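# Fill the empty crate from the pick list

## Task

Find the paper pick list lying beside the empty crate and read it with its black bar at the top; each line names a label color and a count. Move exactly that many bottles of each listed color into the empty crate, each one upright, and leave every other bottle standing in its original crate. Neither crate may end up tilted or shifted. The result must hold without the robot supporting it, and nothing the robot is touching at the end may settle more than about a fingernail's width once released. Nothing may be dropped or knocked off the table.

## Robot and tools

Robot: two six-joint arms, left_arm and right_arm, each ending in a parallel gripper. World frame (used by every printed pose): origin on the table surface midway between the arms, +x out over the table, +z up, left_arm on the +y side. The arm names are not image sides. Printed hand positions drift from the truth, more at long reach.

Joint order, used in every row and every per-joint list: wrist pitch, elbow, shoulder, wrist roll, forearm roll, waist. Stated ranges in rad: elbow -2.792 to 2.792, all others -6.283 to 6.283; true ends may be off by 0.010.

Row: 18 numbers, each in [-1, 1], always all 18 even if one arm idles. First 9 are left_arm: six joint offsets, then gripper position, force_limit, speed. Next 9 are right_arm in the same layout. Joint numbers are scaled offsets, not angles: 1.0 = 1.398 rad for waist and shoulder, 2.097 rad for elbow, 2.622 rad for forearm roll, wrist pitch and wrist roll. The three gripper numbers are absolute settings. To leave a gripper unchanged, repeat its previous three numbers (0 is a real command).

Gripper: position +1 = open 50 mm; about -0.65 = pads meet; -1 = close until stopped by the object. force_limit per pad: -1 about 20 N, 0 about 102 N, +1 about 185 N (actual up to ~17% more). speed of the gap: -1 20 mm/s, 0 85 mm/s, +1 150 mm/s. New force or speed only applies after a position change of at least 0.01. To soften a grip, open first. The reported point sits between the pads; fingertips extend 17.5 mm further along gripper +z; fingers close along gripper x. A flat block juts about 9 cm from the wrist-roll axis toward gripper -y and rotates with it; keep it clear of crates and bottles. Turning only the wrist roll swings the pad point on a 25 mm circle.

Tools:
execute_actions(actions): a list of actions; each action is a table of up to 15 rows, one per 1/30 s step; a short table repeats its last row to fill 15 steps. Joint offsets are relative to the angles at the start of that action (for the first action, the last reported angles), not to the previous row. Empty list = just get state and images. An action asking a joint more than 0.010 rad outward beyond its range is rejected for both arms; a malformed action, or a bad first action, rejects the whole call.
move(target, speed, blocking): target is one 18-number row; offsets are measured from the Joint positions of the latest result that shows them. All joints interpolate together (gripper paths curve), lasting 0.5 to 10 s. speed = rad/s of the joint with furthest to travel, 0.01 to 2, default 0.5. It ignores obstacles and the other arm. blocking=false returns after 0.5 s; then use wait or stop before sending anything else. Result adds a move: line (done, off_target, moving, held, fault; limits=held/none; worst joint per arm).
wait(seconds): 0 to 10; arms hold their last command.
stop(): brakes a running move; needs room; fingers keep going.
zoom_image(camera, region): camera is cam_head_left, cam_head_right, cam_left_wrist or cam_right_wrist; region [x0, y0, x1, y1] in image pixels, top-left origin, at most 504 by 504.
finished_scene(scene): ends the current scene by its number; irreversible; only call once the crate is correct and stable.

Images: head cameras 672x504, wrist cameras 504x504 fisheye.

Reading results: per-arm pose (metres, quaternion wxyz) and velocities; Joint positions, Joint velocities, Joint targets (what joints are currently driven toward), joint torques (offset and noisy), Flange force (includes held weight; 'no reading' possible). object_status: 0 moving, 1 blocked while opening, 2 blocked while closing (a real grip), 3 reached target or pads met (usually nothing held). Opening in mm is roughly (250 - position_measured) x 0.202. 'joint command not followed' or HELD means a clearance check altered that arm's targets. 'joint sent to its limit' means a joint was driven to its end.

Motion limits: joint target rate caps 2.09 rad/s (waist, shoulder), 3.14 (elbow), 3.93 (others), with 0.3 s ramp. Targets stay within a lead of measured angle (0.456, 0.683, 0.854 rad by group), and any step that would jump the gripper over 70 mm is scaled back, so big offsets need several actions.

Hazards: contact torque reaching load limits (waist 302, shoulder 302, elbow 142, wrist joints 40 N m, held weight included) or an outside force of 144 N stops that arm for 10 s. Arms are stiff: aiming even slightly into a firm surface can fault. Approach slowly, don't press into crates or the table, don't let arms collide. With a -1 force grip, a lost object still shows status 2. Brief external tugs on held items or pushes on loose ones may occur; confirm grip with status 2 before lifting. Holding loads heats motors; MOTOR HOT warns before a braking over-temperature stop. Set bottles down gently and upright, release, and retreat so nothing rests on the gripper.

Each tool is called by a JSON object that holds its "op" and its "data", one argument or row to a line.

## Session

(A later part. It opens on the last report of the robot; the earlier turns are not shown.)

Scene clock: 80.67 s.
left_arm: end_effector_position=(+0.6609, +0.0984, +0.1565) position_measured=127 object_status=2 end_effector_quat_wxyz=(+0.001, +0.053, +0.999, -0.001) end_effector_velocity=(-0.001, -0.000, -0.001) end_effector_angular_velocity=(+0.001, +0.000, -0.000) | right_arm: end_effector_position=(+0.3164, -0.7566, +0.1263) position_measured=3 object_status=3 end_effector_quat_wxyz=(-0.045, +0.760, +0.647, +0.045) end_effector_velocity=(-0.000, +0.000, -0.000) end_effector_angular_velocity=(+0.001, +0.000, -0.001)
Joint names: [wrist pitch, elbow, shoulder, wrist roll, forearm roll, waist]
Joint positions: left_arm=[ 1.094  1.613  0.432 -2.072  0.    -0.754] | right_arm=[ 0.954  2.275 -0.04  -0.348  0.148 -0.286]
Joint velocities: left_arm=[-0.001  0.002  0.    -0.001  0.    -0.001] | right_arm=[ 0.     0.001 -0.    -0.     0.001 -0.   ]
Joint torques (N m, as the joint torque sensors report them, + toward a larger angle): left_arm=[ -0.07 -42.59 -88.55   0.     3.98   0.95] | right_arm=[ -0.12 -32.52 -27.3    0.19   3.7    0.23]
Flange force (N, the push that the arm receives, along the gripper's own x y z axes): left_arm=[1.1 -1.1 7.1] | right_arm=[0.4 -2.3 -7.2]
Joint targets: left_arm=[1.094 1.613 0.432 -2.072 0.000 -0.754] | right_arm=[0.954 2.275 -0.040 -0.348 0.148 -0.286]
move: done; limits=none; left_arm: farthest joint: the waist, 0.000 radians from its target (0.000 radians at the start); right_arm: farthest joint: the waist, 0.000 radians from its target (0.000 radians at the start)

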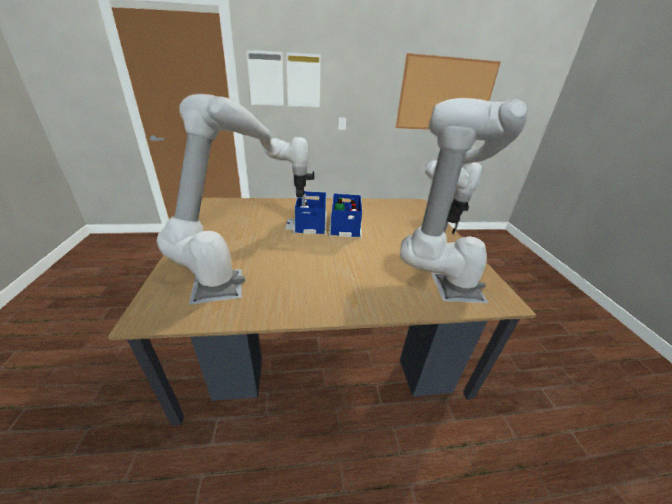

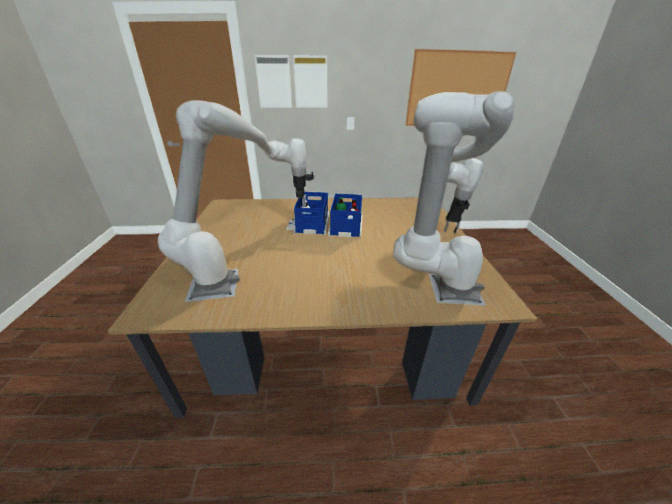

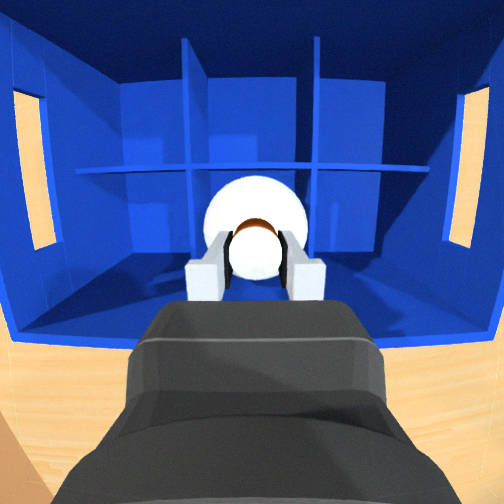

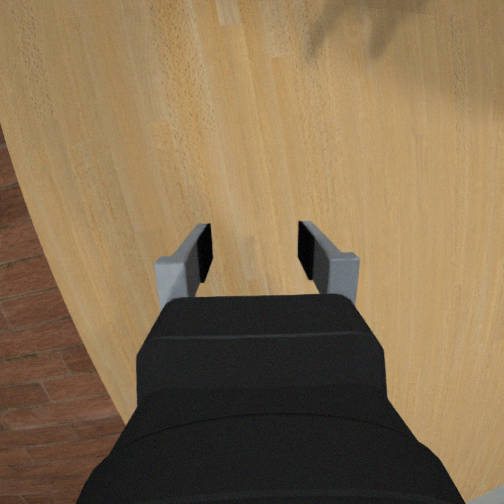

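{"op": "execute_actions", "data": {
  "actions": [
    [[-0.0018,0.0013,0.0015,0,0,0,-1,-0.5,0,0,0,0,0,0,0,1,0,0]],
    [[0,0,0,0,0,0,0.5,-0.5,0,0,0,0,0,0,0,1,0,0]]
  ]
}}

{"op": "move", "data": {
  "target": [0.0642,-0.0498,-0.0451,0,0,0,0.5,-0.5,0,0,0,0,0,0,0,1,0,0],
  "speed": 0.4
}}

{"op": "move", "data": {
  "target": [0.0731,-0.2787,0.2803,-0.0763,0,-0.179,0.5,-0.5,0,0,0,0,0,0,0,1,0,0]
}}

Scene clock: 88.27 s.
left_arm: end_effector_position=(+0.6608, +0.0984, +0.1535) position_measured=78 object_status=3 end_effector_quat_wxyz=(+0.001, +0.053, +0.999, -0.001) end_effector_velocity=(+0.001, +0.002, +0.002) end_effector_angular_velocity=(-0.000, -0.002, +0.002) | right_arm: end_effector_position=(+0.3164, -0.7566, +0.1263) position_measured=3 object_status=3 end_effector_quat_wxyz=(-0.045, +0.760, +0.647, +0.045) end_effector_velocity=(-0.001, -0.000, -0.000) end_effector_angular_velocity=(-0.000, +0.001, -0.002)
Joint names: [wrist pitch, elbow, shoulder, wrist roll, forearm roll, waist]
Joint positions: left_arm=[ 1.089  1.615  0.434 -2.072  0.    -0.754] | right_arm=[ 0.954  2.275 -0.04  -0.348  0.148 -0.286]
Joint velocities: left_arm=[ 0.001 -0.001 -0.002 -0.     0.001  0.002] | right_arm=[-0.     0.001 -0.001  0.001 -0.001 -0.001]
Joint torques (N m, as the joint torque sensors report them, + toward a larger angle): left_arm=[ -0.11 -38.67 -82.76   0.19   3.97   0.23] | right_arm=[  0.23 -32.69 -26.88   0.03   4.26   0.  ]
Flange force (N, the push that the arm receives, along the gripper's own x y z axes): left_arm=[0.8 0.5 -1.2] | right_arm=[1.1 -3.1 -6.6]
Flange force at the end of the 1st action (N, along the gripper's axes at the end of the call): left_arm=[1.8 0.6 6.1] | right_arm=[3.5 1.3 -2.7]
Joint targets: left_arm=[1.089 1.615 0.434 -2.072 0.000 -0.754] | right_arm=[0.954 2.275 -0.040 -0.348 0.148 -0.286]
Step readings (joint positions; steps 1 to 15: 1st action; 16 to 30: 2nd action):
0: left_arm=[1.094 1.613 0.432 -2.072 0.000 -0.754] | right_arm=[0.954 2.275 -0.040 -0.348 0.148 -0.286]
1: left_arm=[1.094 1.613 0.432 -2.072 0.000 -0.754] | right_arm=[0.954 2.275 -0.040 -0.348 0.148 -0.286]
2: left_arm=[1.092 1.613 0.433 -2.072 0.000 -0.754] | right_arm=[0.954 2.275 -0.040 -0.348 0.148 -0.286]
4: left_arm=[1.090 1.615 0.434 -2.072 0.000 -0.754] | right_arm=[0.954 2.275 -0.040 -0.348 0.148 -0.286]
8: left_arm=[1.089 1.615 0.434 -2.072 0.000 -0.754] | right_arm=[0.954 2.275 -0.040 -0.348 0.148 -0.286]
15: left_arm=[1.089 1.615 0.434 -2.072 0.000 -0.754] | right_arm=[0.954 2.275 -0.040 -0.348 0.148 -0.286]
16: left_arm=[1.089 1.615 0.434 -2.072 0.000 -0.754] | right_arm=[0.954 2.275 -0.040 -0.348 0.148 -0.286]
17: left_arm=[1.089 1.615 0.434 -2.072 0.000 -0.754] | right_arm=[0.954 2.275 -0.040 -0.348 0.148 -0.286]
19: left_arm=[1.089 1.615 0.434 -2.072 0.000 -0.754] | right_arm=[0.954 2.275 -0.040 -0.348 0.148 -0.286]
23: left_arm=[1.089 1.615 0.434 -2.072 0.000 -0.754] | right_arm=[0.954 2.275 -0.040 -0.348 0.148 -0.286]
30: Joint positions above

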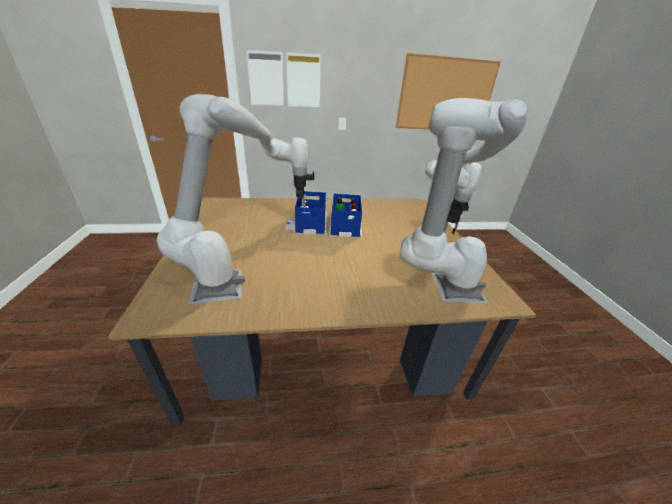

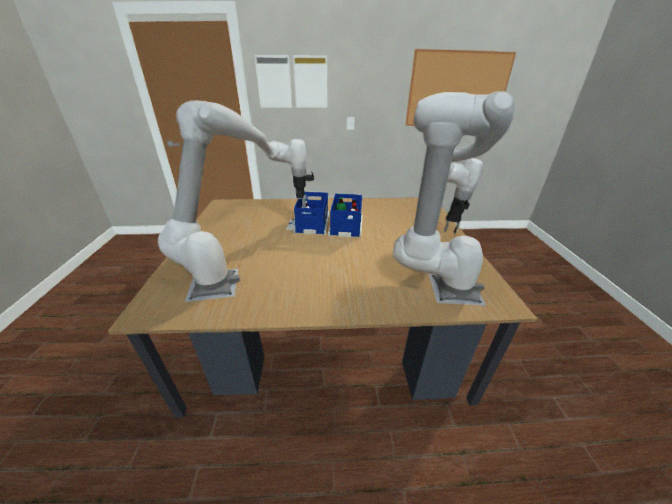

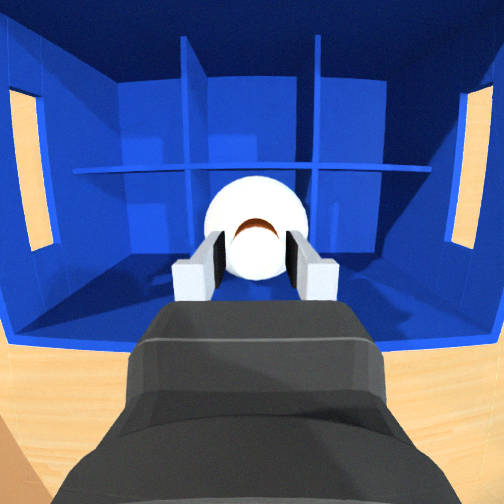

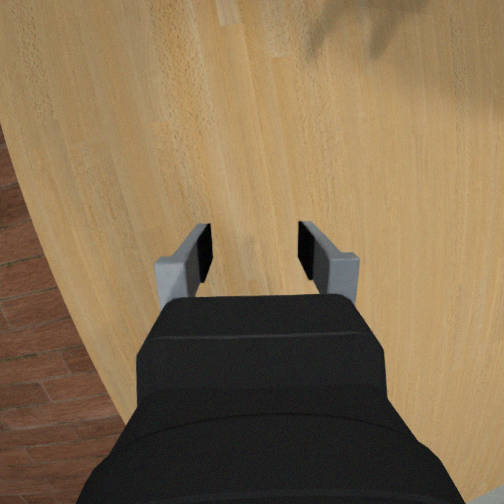

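Scene clock: 89.17 s.
left_arm: end_effector_position=(+0.6606, +0.0986, +0.2551) position_measured=78 object_status=3 end_effector_quat_wxyz=(+0.001, +0.053, +0.999, -0.000) end_effector_velocity=(-0.001, -0.000, -0.002) end_effector_angular_velocity=(+0.001, +0.003, -0.000) | right_arm: end_effector_position=(+0.3164, -0.7566, +0.1263) position_measured=3 object_status=3 end_effector_quat_wxyz=(-0.045, +0.760, +0.647, +0.045) end_effector_velocity=(-0.000, +0.000, -0.000) end_effector_angular_velocity=(+0.000, +0.000, -0.001)
Joint names: [wrist pitch, elbow, shoulder, wrist roll, forearm roll, waist]
Joint positions: left_arm=[ 1.257  1.511  0.371 -2.072  0.    -0.754] | right_arm=[ 0.954  2.275 -0.04  -0.348  0.148 -0.286]
Joint velocities: left_arm=[ 0.001  0.001  0.001 -0.    -0.001 -0.001] | right_arm=[ 0.     0.    -0.     0.001 -0.    -0.   ]
Joint torques (N m, as the joint torque sensors report them, + toward a larger angle): left_arm=[  0.14 -41.82 -78.86   0.17   4.28   1.82] | right_arm=[  0.31 -32.63 -27.62   0.35   3.86   2.18]
Flange force (N, the push that the arm receives, along the gripper's own x y z axes): left_arm=[3.1 -1.8 0.7] | right_arm=[-4.7 -3.1 -6.3]
Joint targets: left_arm=[1.258 1.511 0.371 -2.072 0.000 -0.754] | right_arm=[0.954 2.275 -0.040 -0.348 0.148 -0.286]
move: done; limits=none; left_arm: farthest joint: the waist, 0.000 radians from its target (0.000 radians at the start); right_arm: farthest joint: the waist, 0.000 radians from its target (0.000 radians at the start)

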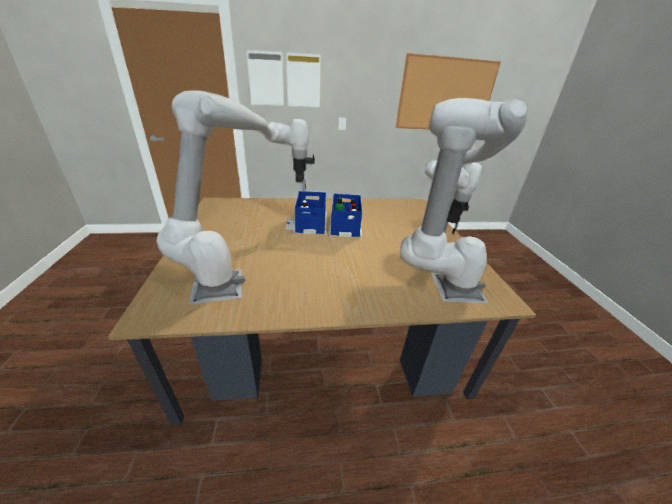

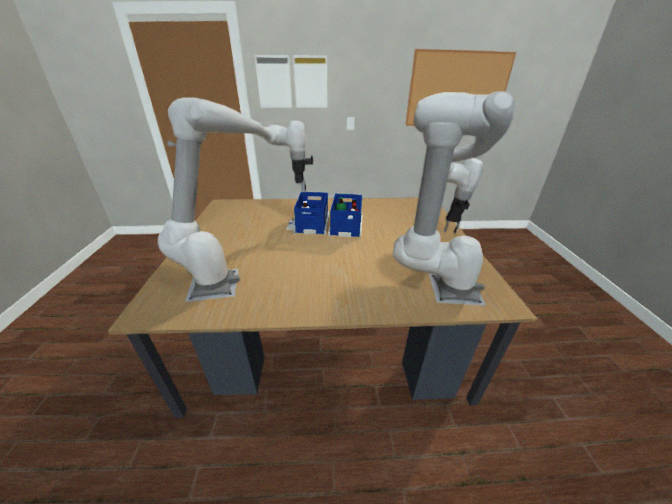

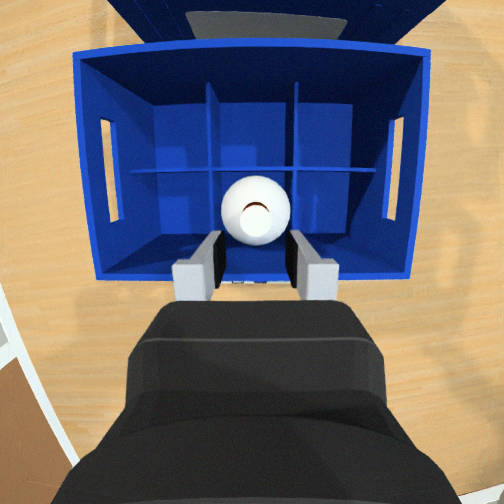

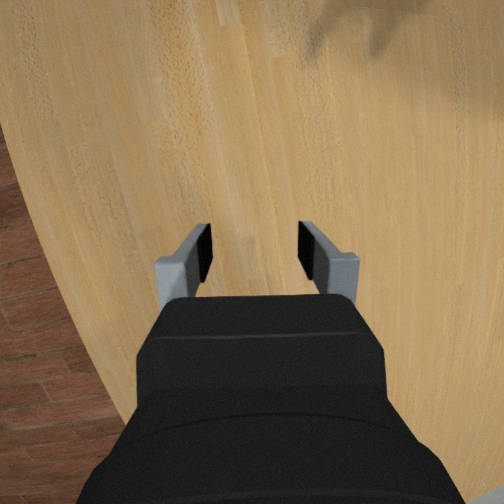

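Scene clock: 90.83 s.
left_arm: end_effector_position=(+0.6879, -0.2191, +0.2305) position_measured=78 object_status=3 end_effector_quat_wxyz=(+0.001, +0.078, +0.997, -0.001) end_effector_velocity=(-0.000, -0.002, +0.002) end_effector_angular_velocity=(-0.003, -0.002, -0.001) | right_arm: end_effector_position=(+0.3164, -0.7566, +0.1263) position_measured=3 object_status=3 end_effector_quat_wxyz=(-0.045, +0.760, +0.647, +0.045) end_effector_velocity=(-0.001, +0.000, -0.000) end_effector_angular_velocity=(-0.001, +0.001, -0.000)
Joint names: [wrist pitch, elbow, shoulder, wrist roll, forearm roll, waist]
Joint positions: left_arm=[ 1.449  0.926  0.763 -2.272  0.    -1.004] | right_arm=[ 0.954  2.275 -0.04  -0.348  0.148 -0.286]
Joint velocities: left_arm=[ 0.    -0.003 -0.    -0.     0.    -0.001] | right_arm=[-0.     0.001 -0.001  0.002 -0.001  0.001]
Joint torques (N m, as the joint torque sensors report them, + toward a larger angle): left_arm=[   0.15  -44.02 -117.93   -0.13    4.54    2.98] | right_arm=[  0.04 -32.35 -26.89   0.71   3.68   0.25]
Flange force (N, the push that the arm receives, along the gripper's own x y z axes): left_arm=[1.6 -2.5 0.9] | right_arm=[-0.8 -2.9 -7.1]
Joint targets: left_arm=[1.449 0.926 0.763 -2.272 0.000 -1.004] | right_arm=[0.954 2.275 -0.040 -0.348 0.148 -0.286]
move: done; limits=none; left_arm: farthest joint: the waist, 0.000 radians from its target (0.250 radians at the start); right_arm: farthest joint: the waist, 0.000 radians from its target (0.000 radians at the start)

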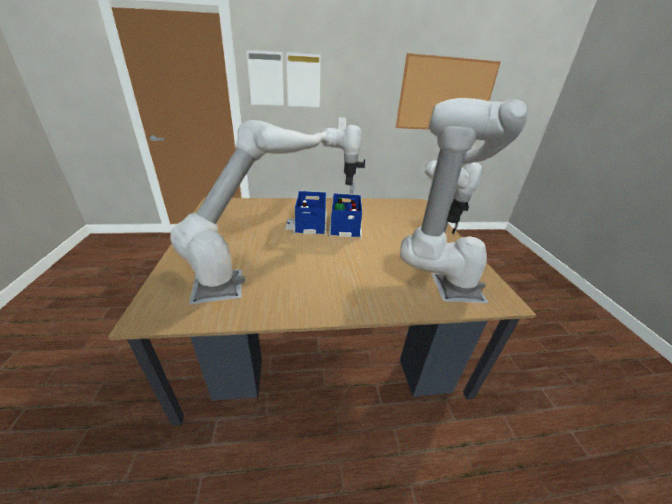

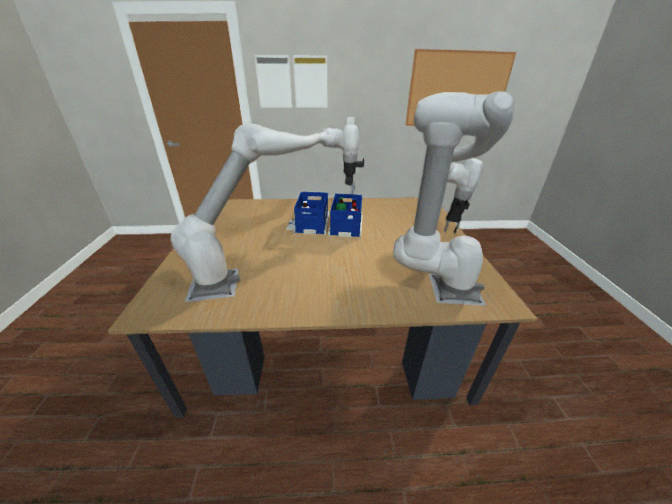

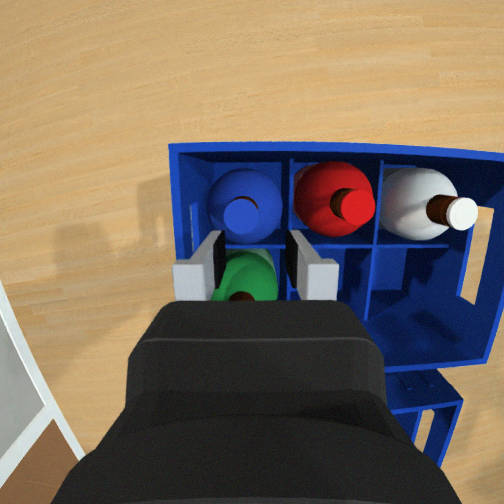

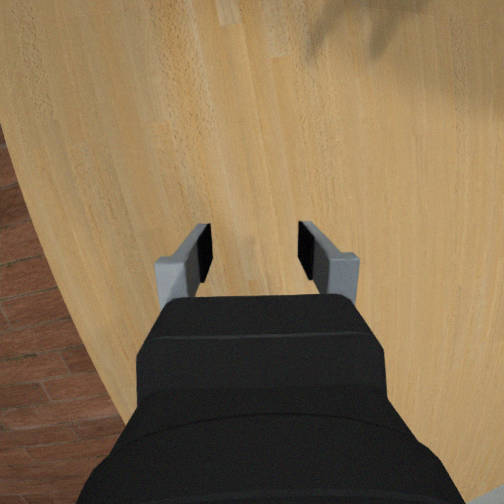

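{"op": "move", "data": {
  "target": [-0.0168,0.0047,0.025,0,0,0.0007,0.5,-0.5,0,0,0,0,0,0,0,1,0,0],
  "speed": 0.15
}}

Scene clock: 95.53 s.
left_arm: end_effector_position=(+0.6962, -0.2273, +0.1905) position_measured=78 object_status=3 end_effector_quat_wxyz=(+0.001, +0.078, +0.997, -0.001) end_effector_velocity=(+0.001, +0.000, -0.003) end_effector_angular_velocity=(+0.002, +0.001, -0.001) | right_arm: end_effector_position=(+0.3164, -0.7566, +0.1263) position_measured=3 object_status=3 end_effector_quat_wxyz=(-0.045, +0.760, +0.647, +0.045) end_effector_velocity=(-0.000, -0.000, -0.000) end_effector_angular_velocity=(-0.001, +0.001, +0.002)
Joint names: [wrist pitch, elbow, shoulder, wrist roll, forearm roll, waist]
Joint positions: left_arm=[ 1.405  0.936  0.798 -2.272  0.    -1.003] | right_arm=[ 0.954  2.275 -0.04  -0.348  0.148 -0.286]
Joint velocities: left_arm=[-0.001 -0.001  0.003  0.002  0.001  0.001] | right_arm=[-0.     0.     0.    -0.001 -0.002  0.   ]
Joint torques (N m, as the joint torque sensors report them, + toward a larger angle): left_arm=[  -0.14  -43.24 -120.64    0.03    4.35    2.17] | right_arm=[  0.33 -32.56 -28.79  -0.08   4.06  -0.5 ]
Flange force (N, the push that the arm receives, along the gripper's own x y z axes): left_arm=[-1.6 -4.0 0.7] | right_arm=[1.4 1.0 -3.9]
Joint targets: left_arm=[1.405 0.936 0.798 -2.272 0.000 -1.003] | right_arm=[0.954 2.275 -0.040 -0.348 0.148 -0.286]
move: done; limits=none; left_arm: farthest joint: the waist, 0.000 radians from its target (0.001 radians at the start); right_arm: farthest joint: the waist, 0.000 radians from its target (0.000 radians at the start)

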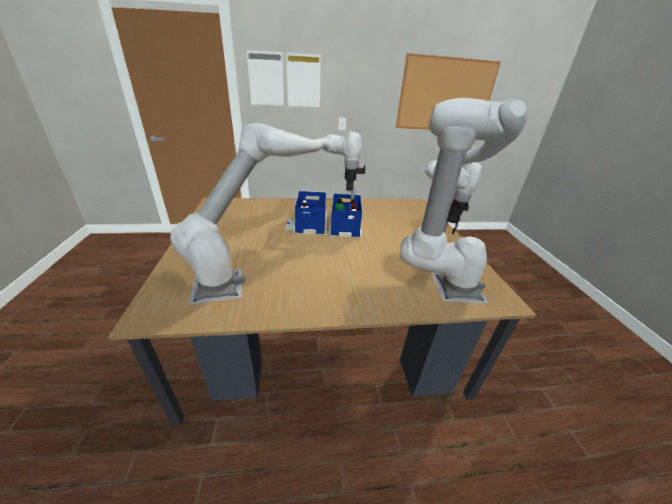

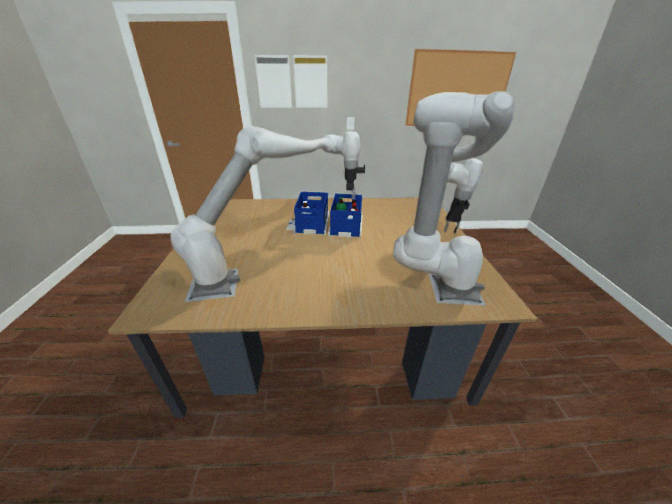

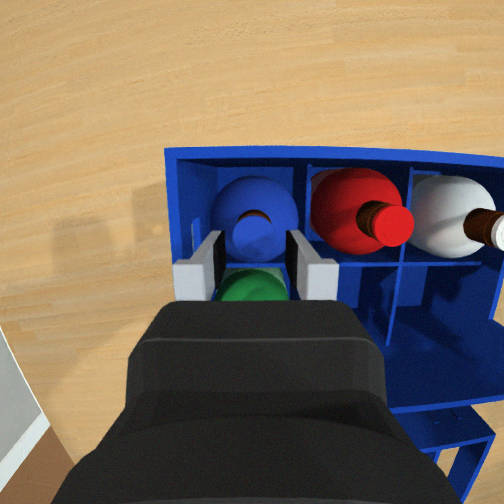

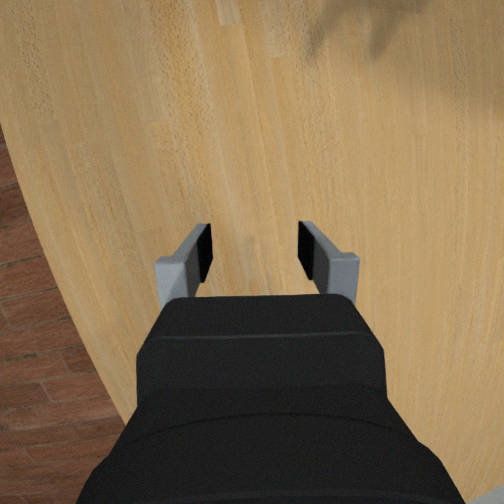

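{"op": "move", "data": {
  "target": [-0.0214,0.0201,0.0099,0,0,0,0.5,-0.5,0,0,0,0,0,0,0,1,0,0],
  "speed": 0.08
}}

{"op": "move", "data": {
  "target": [0,0,0,0,0,0,-1,-0.5,0,0,0,0,0,0,0,1,0,0]
}}

Scene clock: 98.97 s.
left_arm: end_effector_position=(+0.6962, -0.2273, +0.1537) position_measured=78 object_status=3 end_effector_quat_wxyz=(+0.001, +0.078, +0.997, -0.001) end_effector_velocity=(+0.000, +0.000, +0.000) end_effector_angular_velocity=(+0.000, +0.000, +0.000) | right_arm: end_effector_position=(+0.3164, -0.7566, +0.1263) position_measured=3 object_status=3 end_effector_quat_wxyz=(-0.045, +0.760, +0.647, +0.045) end_effector_velocity=(-0.000, -0.000, -0.000) end_effector_angular_velocity=(-0.000, +0.000, -0.001)
Joint names: [wrist pitch, elbow, shoulder, wrist roll, forearm roll, waist]
Joint positions: left_arm=[ 1.349  0.978  0.812 -2.272  0.    -1.003] | right_arm=[ 0.954  2.275 -0.04  -0.348  0.148 -0.286]
Joint velocities: left_arm=[ 0.     0.001 -0.001  0.     0.     0.   ] | right_arm=[-0.     0.    -0.     0.    -0.    -0.001]
Joint torques (N m, as the joint torque sensors report them, + toward a larger angle): left_arm=[   0.03  -42.   -119.77    0.09    4.24    2.56] | right_arm=[ -0.17 -31.55 -27.19   0.2    3.43   1.36]
Flange force (N, the push that the arm receives, along the gripper's own x y z axes): left_arm=[-0.6 -3.3 -1.1] | right_arm=[-2.6 -1.4 -8.4]
Joint targets: left_arm=[1.349 0.978 0.812 -2.272 0.000 -1.003] | right_arm=[0.954 2.275 -0.040 -0.348 0.148 -0.286]
move: done; limits=none; left_arm: farthest joint: the waist, 0.000 radians from its target (0.000 radians at the start); right_arm: farthest joint: the waist, 0.000 radians from its target (0.000 radians at the start)

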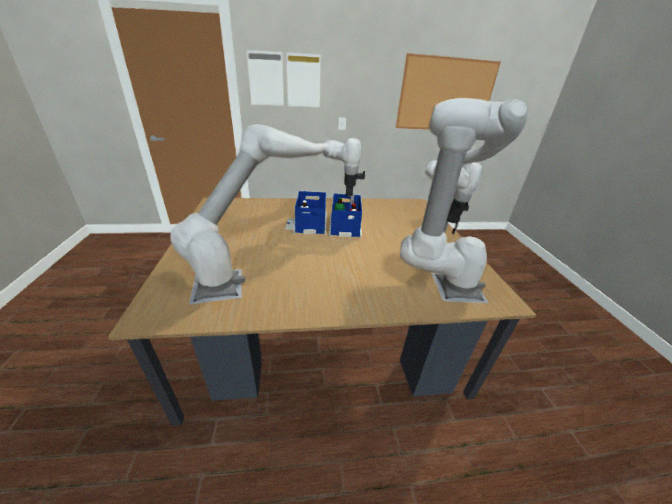

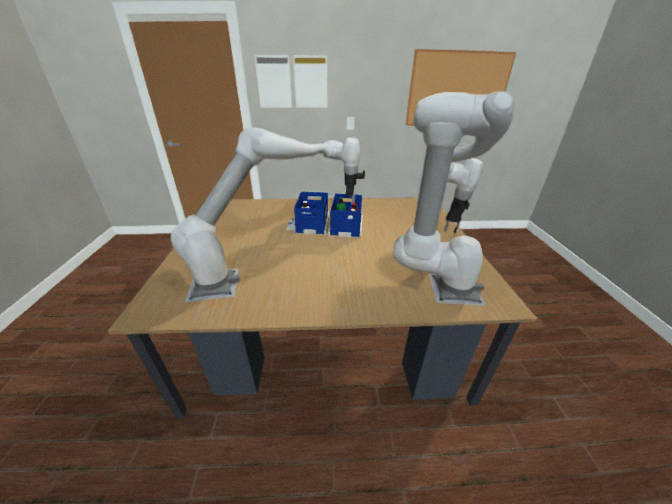

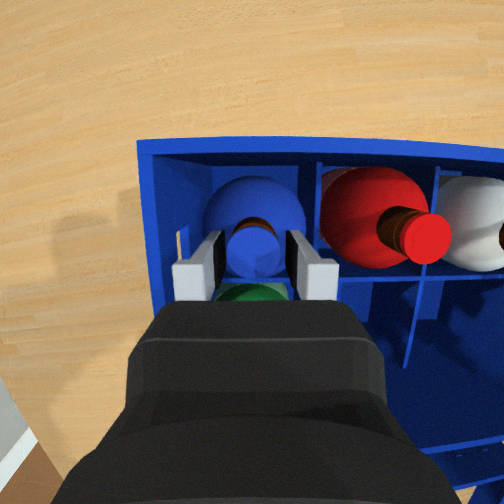

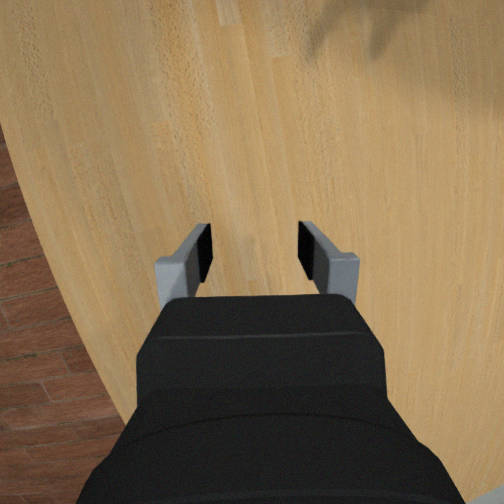

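Scene clock: 99.47 s.
left_arm: end_effector_position=(+0.6962, -0.2273, +0.1536) position_measured=127 object_status=2 end_effector_quat_wxyz=(+0.001, +0.078, +0.997, -0.001) end_effector_velocity=(+0.000, +0.000, -0.000) end_effector_angular_velocity=(+0.000, +0.000, +0.002) | right_arm: end_effector_position=(+0.3164, -0.7566, +0.1263) position_measured=3 object_status=3 end_effector_quat_wxyz=(-0.045, +0.760, +0.647, +0.045) end_effector_velocity=(-0.001, -0.000, -0.000) end_effector_angular_velocity=(-0.001, +0.002, -0.001)
Joint names: [wrist pitch, elbow, shoulder, wrist roll, forearm roll, waist]
Joint positions: left_arm=[ 1.349  0.978  0.812 -2.272  0.    -1.003] | right_arm=[ 0.954  2.275 -0.04  -0.348  0.148 -0.286]
Joint velocities: left_arm=[ 0.    -0.     0.    -0.001  0.     0.   ] | right_arm=[ 0.     0.001  0.     0.001 -0.001 -0.001]
Joint torques (N m, as the joint torque sensors report them, + toward a larger angle): left_arm=[   0.06  -42.54 -122.46    0.18    4.34    1.52] | right_arm=[ -0.29 -31.35 -27.69   0.26   3.88   3.61]
Flange force (N, the push that the arm receives, along the gripper's own x y z axes): left_arm=[-3.4 -5.0 0.8] | right_arm=[-8.2 -2.1 -9.1]
Joint targets: left_arm=[1.349 0.978 0.812 -2.272 0.000 -1.003] | right_arm=[0.954 2.275 -0.040 -0.348 0.148 -0.286]
move: done; limits=none; left_arm: farthest joint: the waist, 0.000 radians from its target (0.000 radians at the start); right_arm: farthest joint: the waist, 0.000 radians from its target (0.000 radians at the start)

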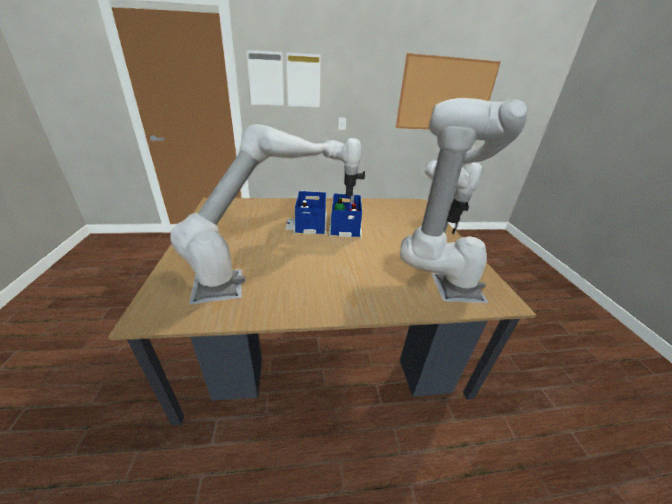

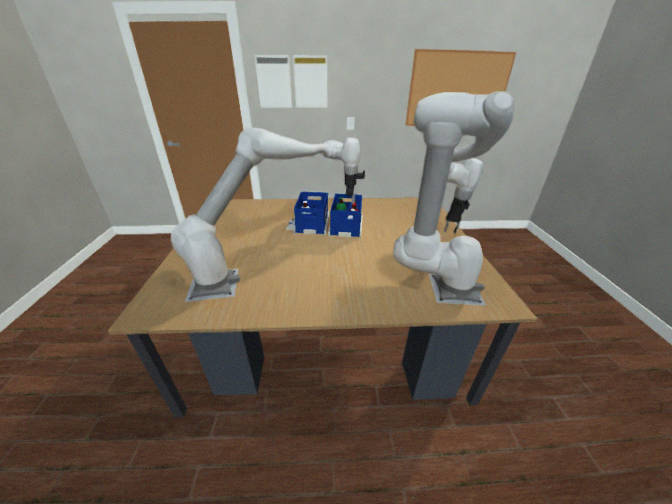

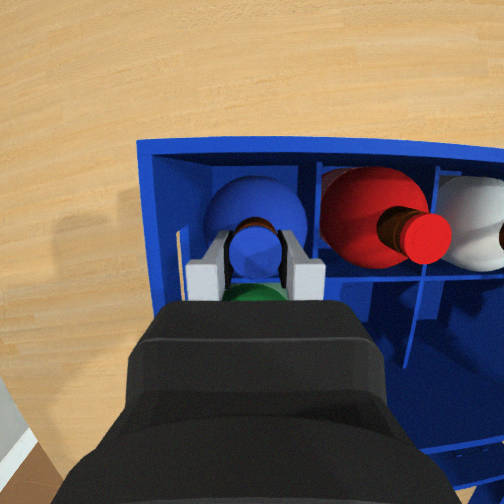

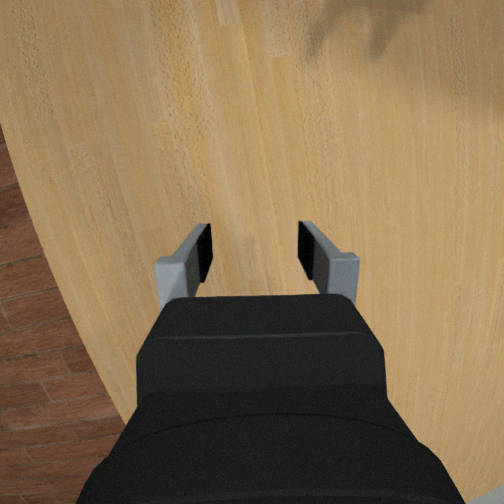

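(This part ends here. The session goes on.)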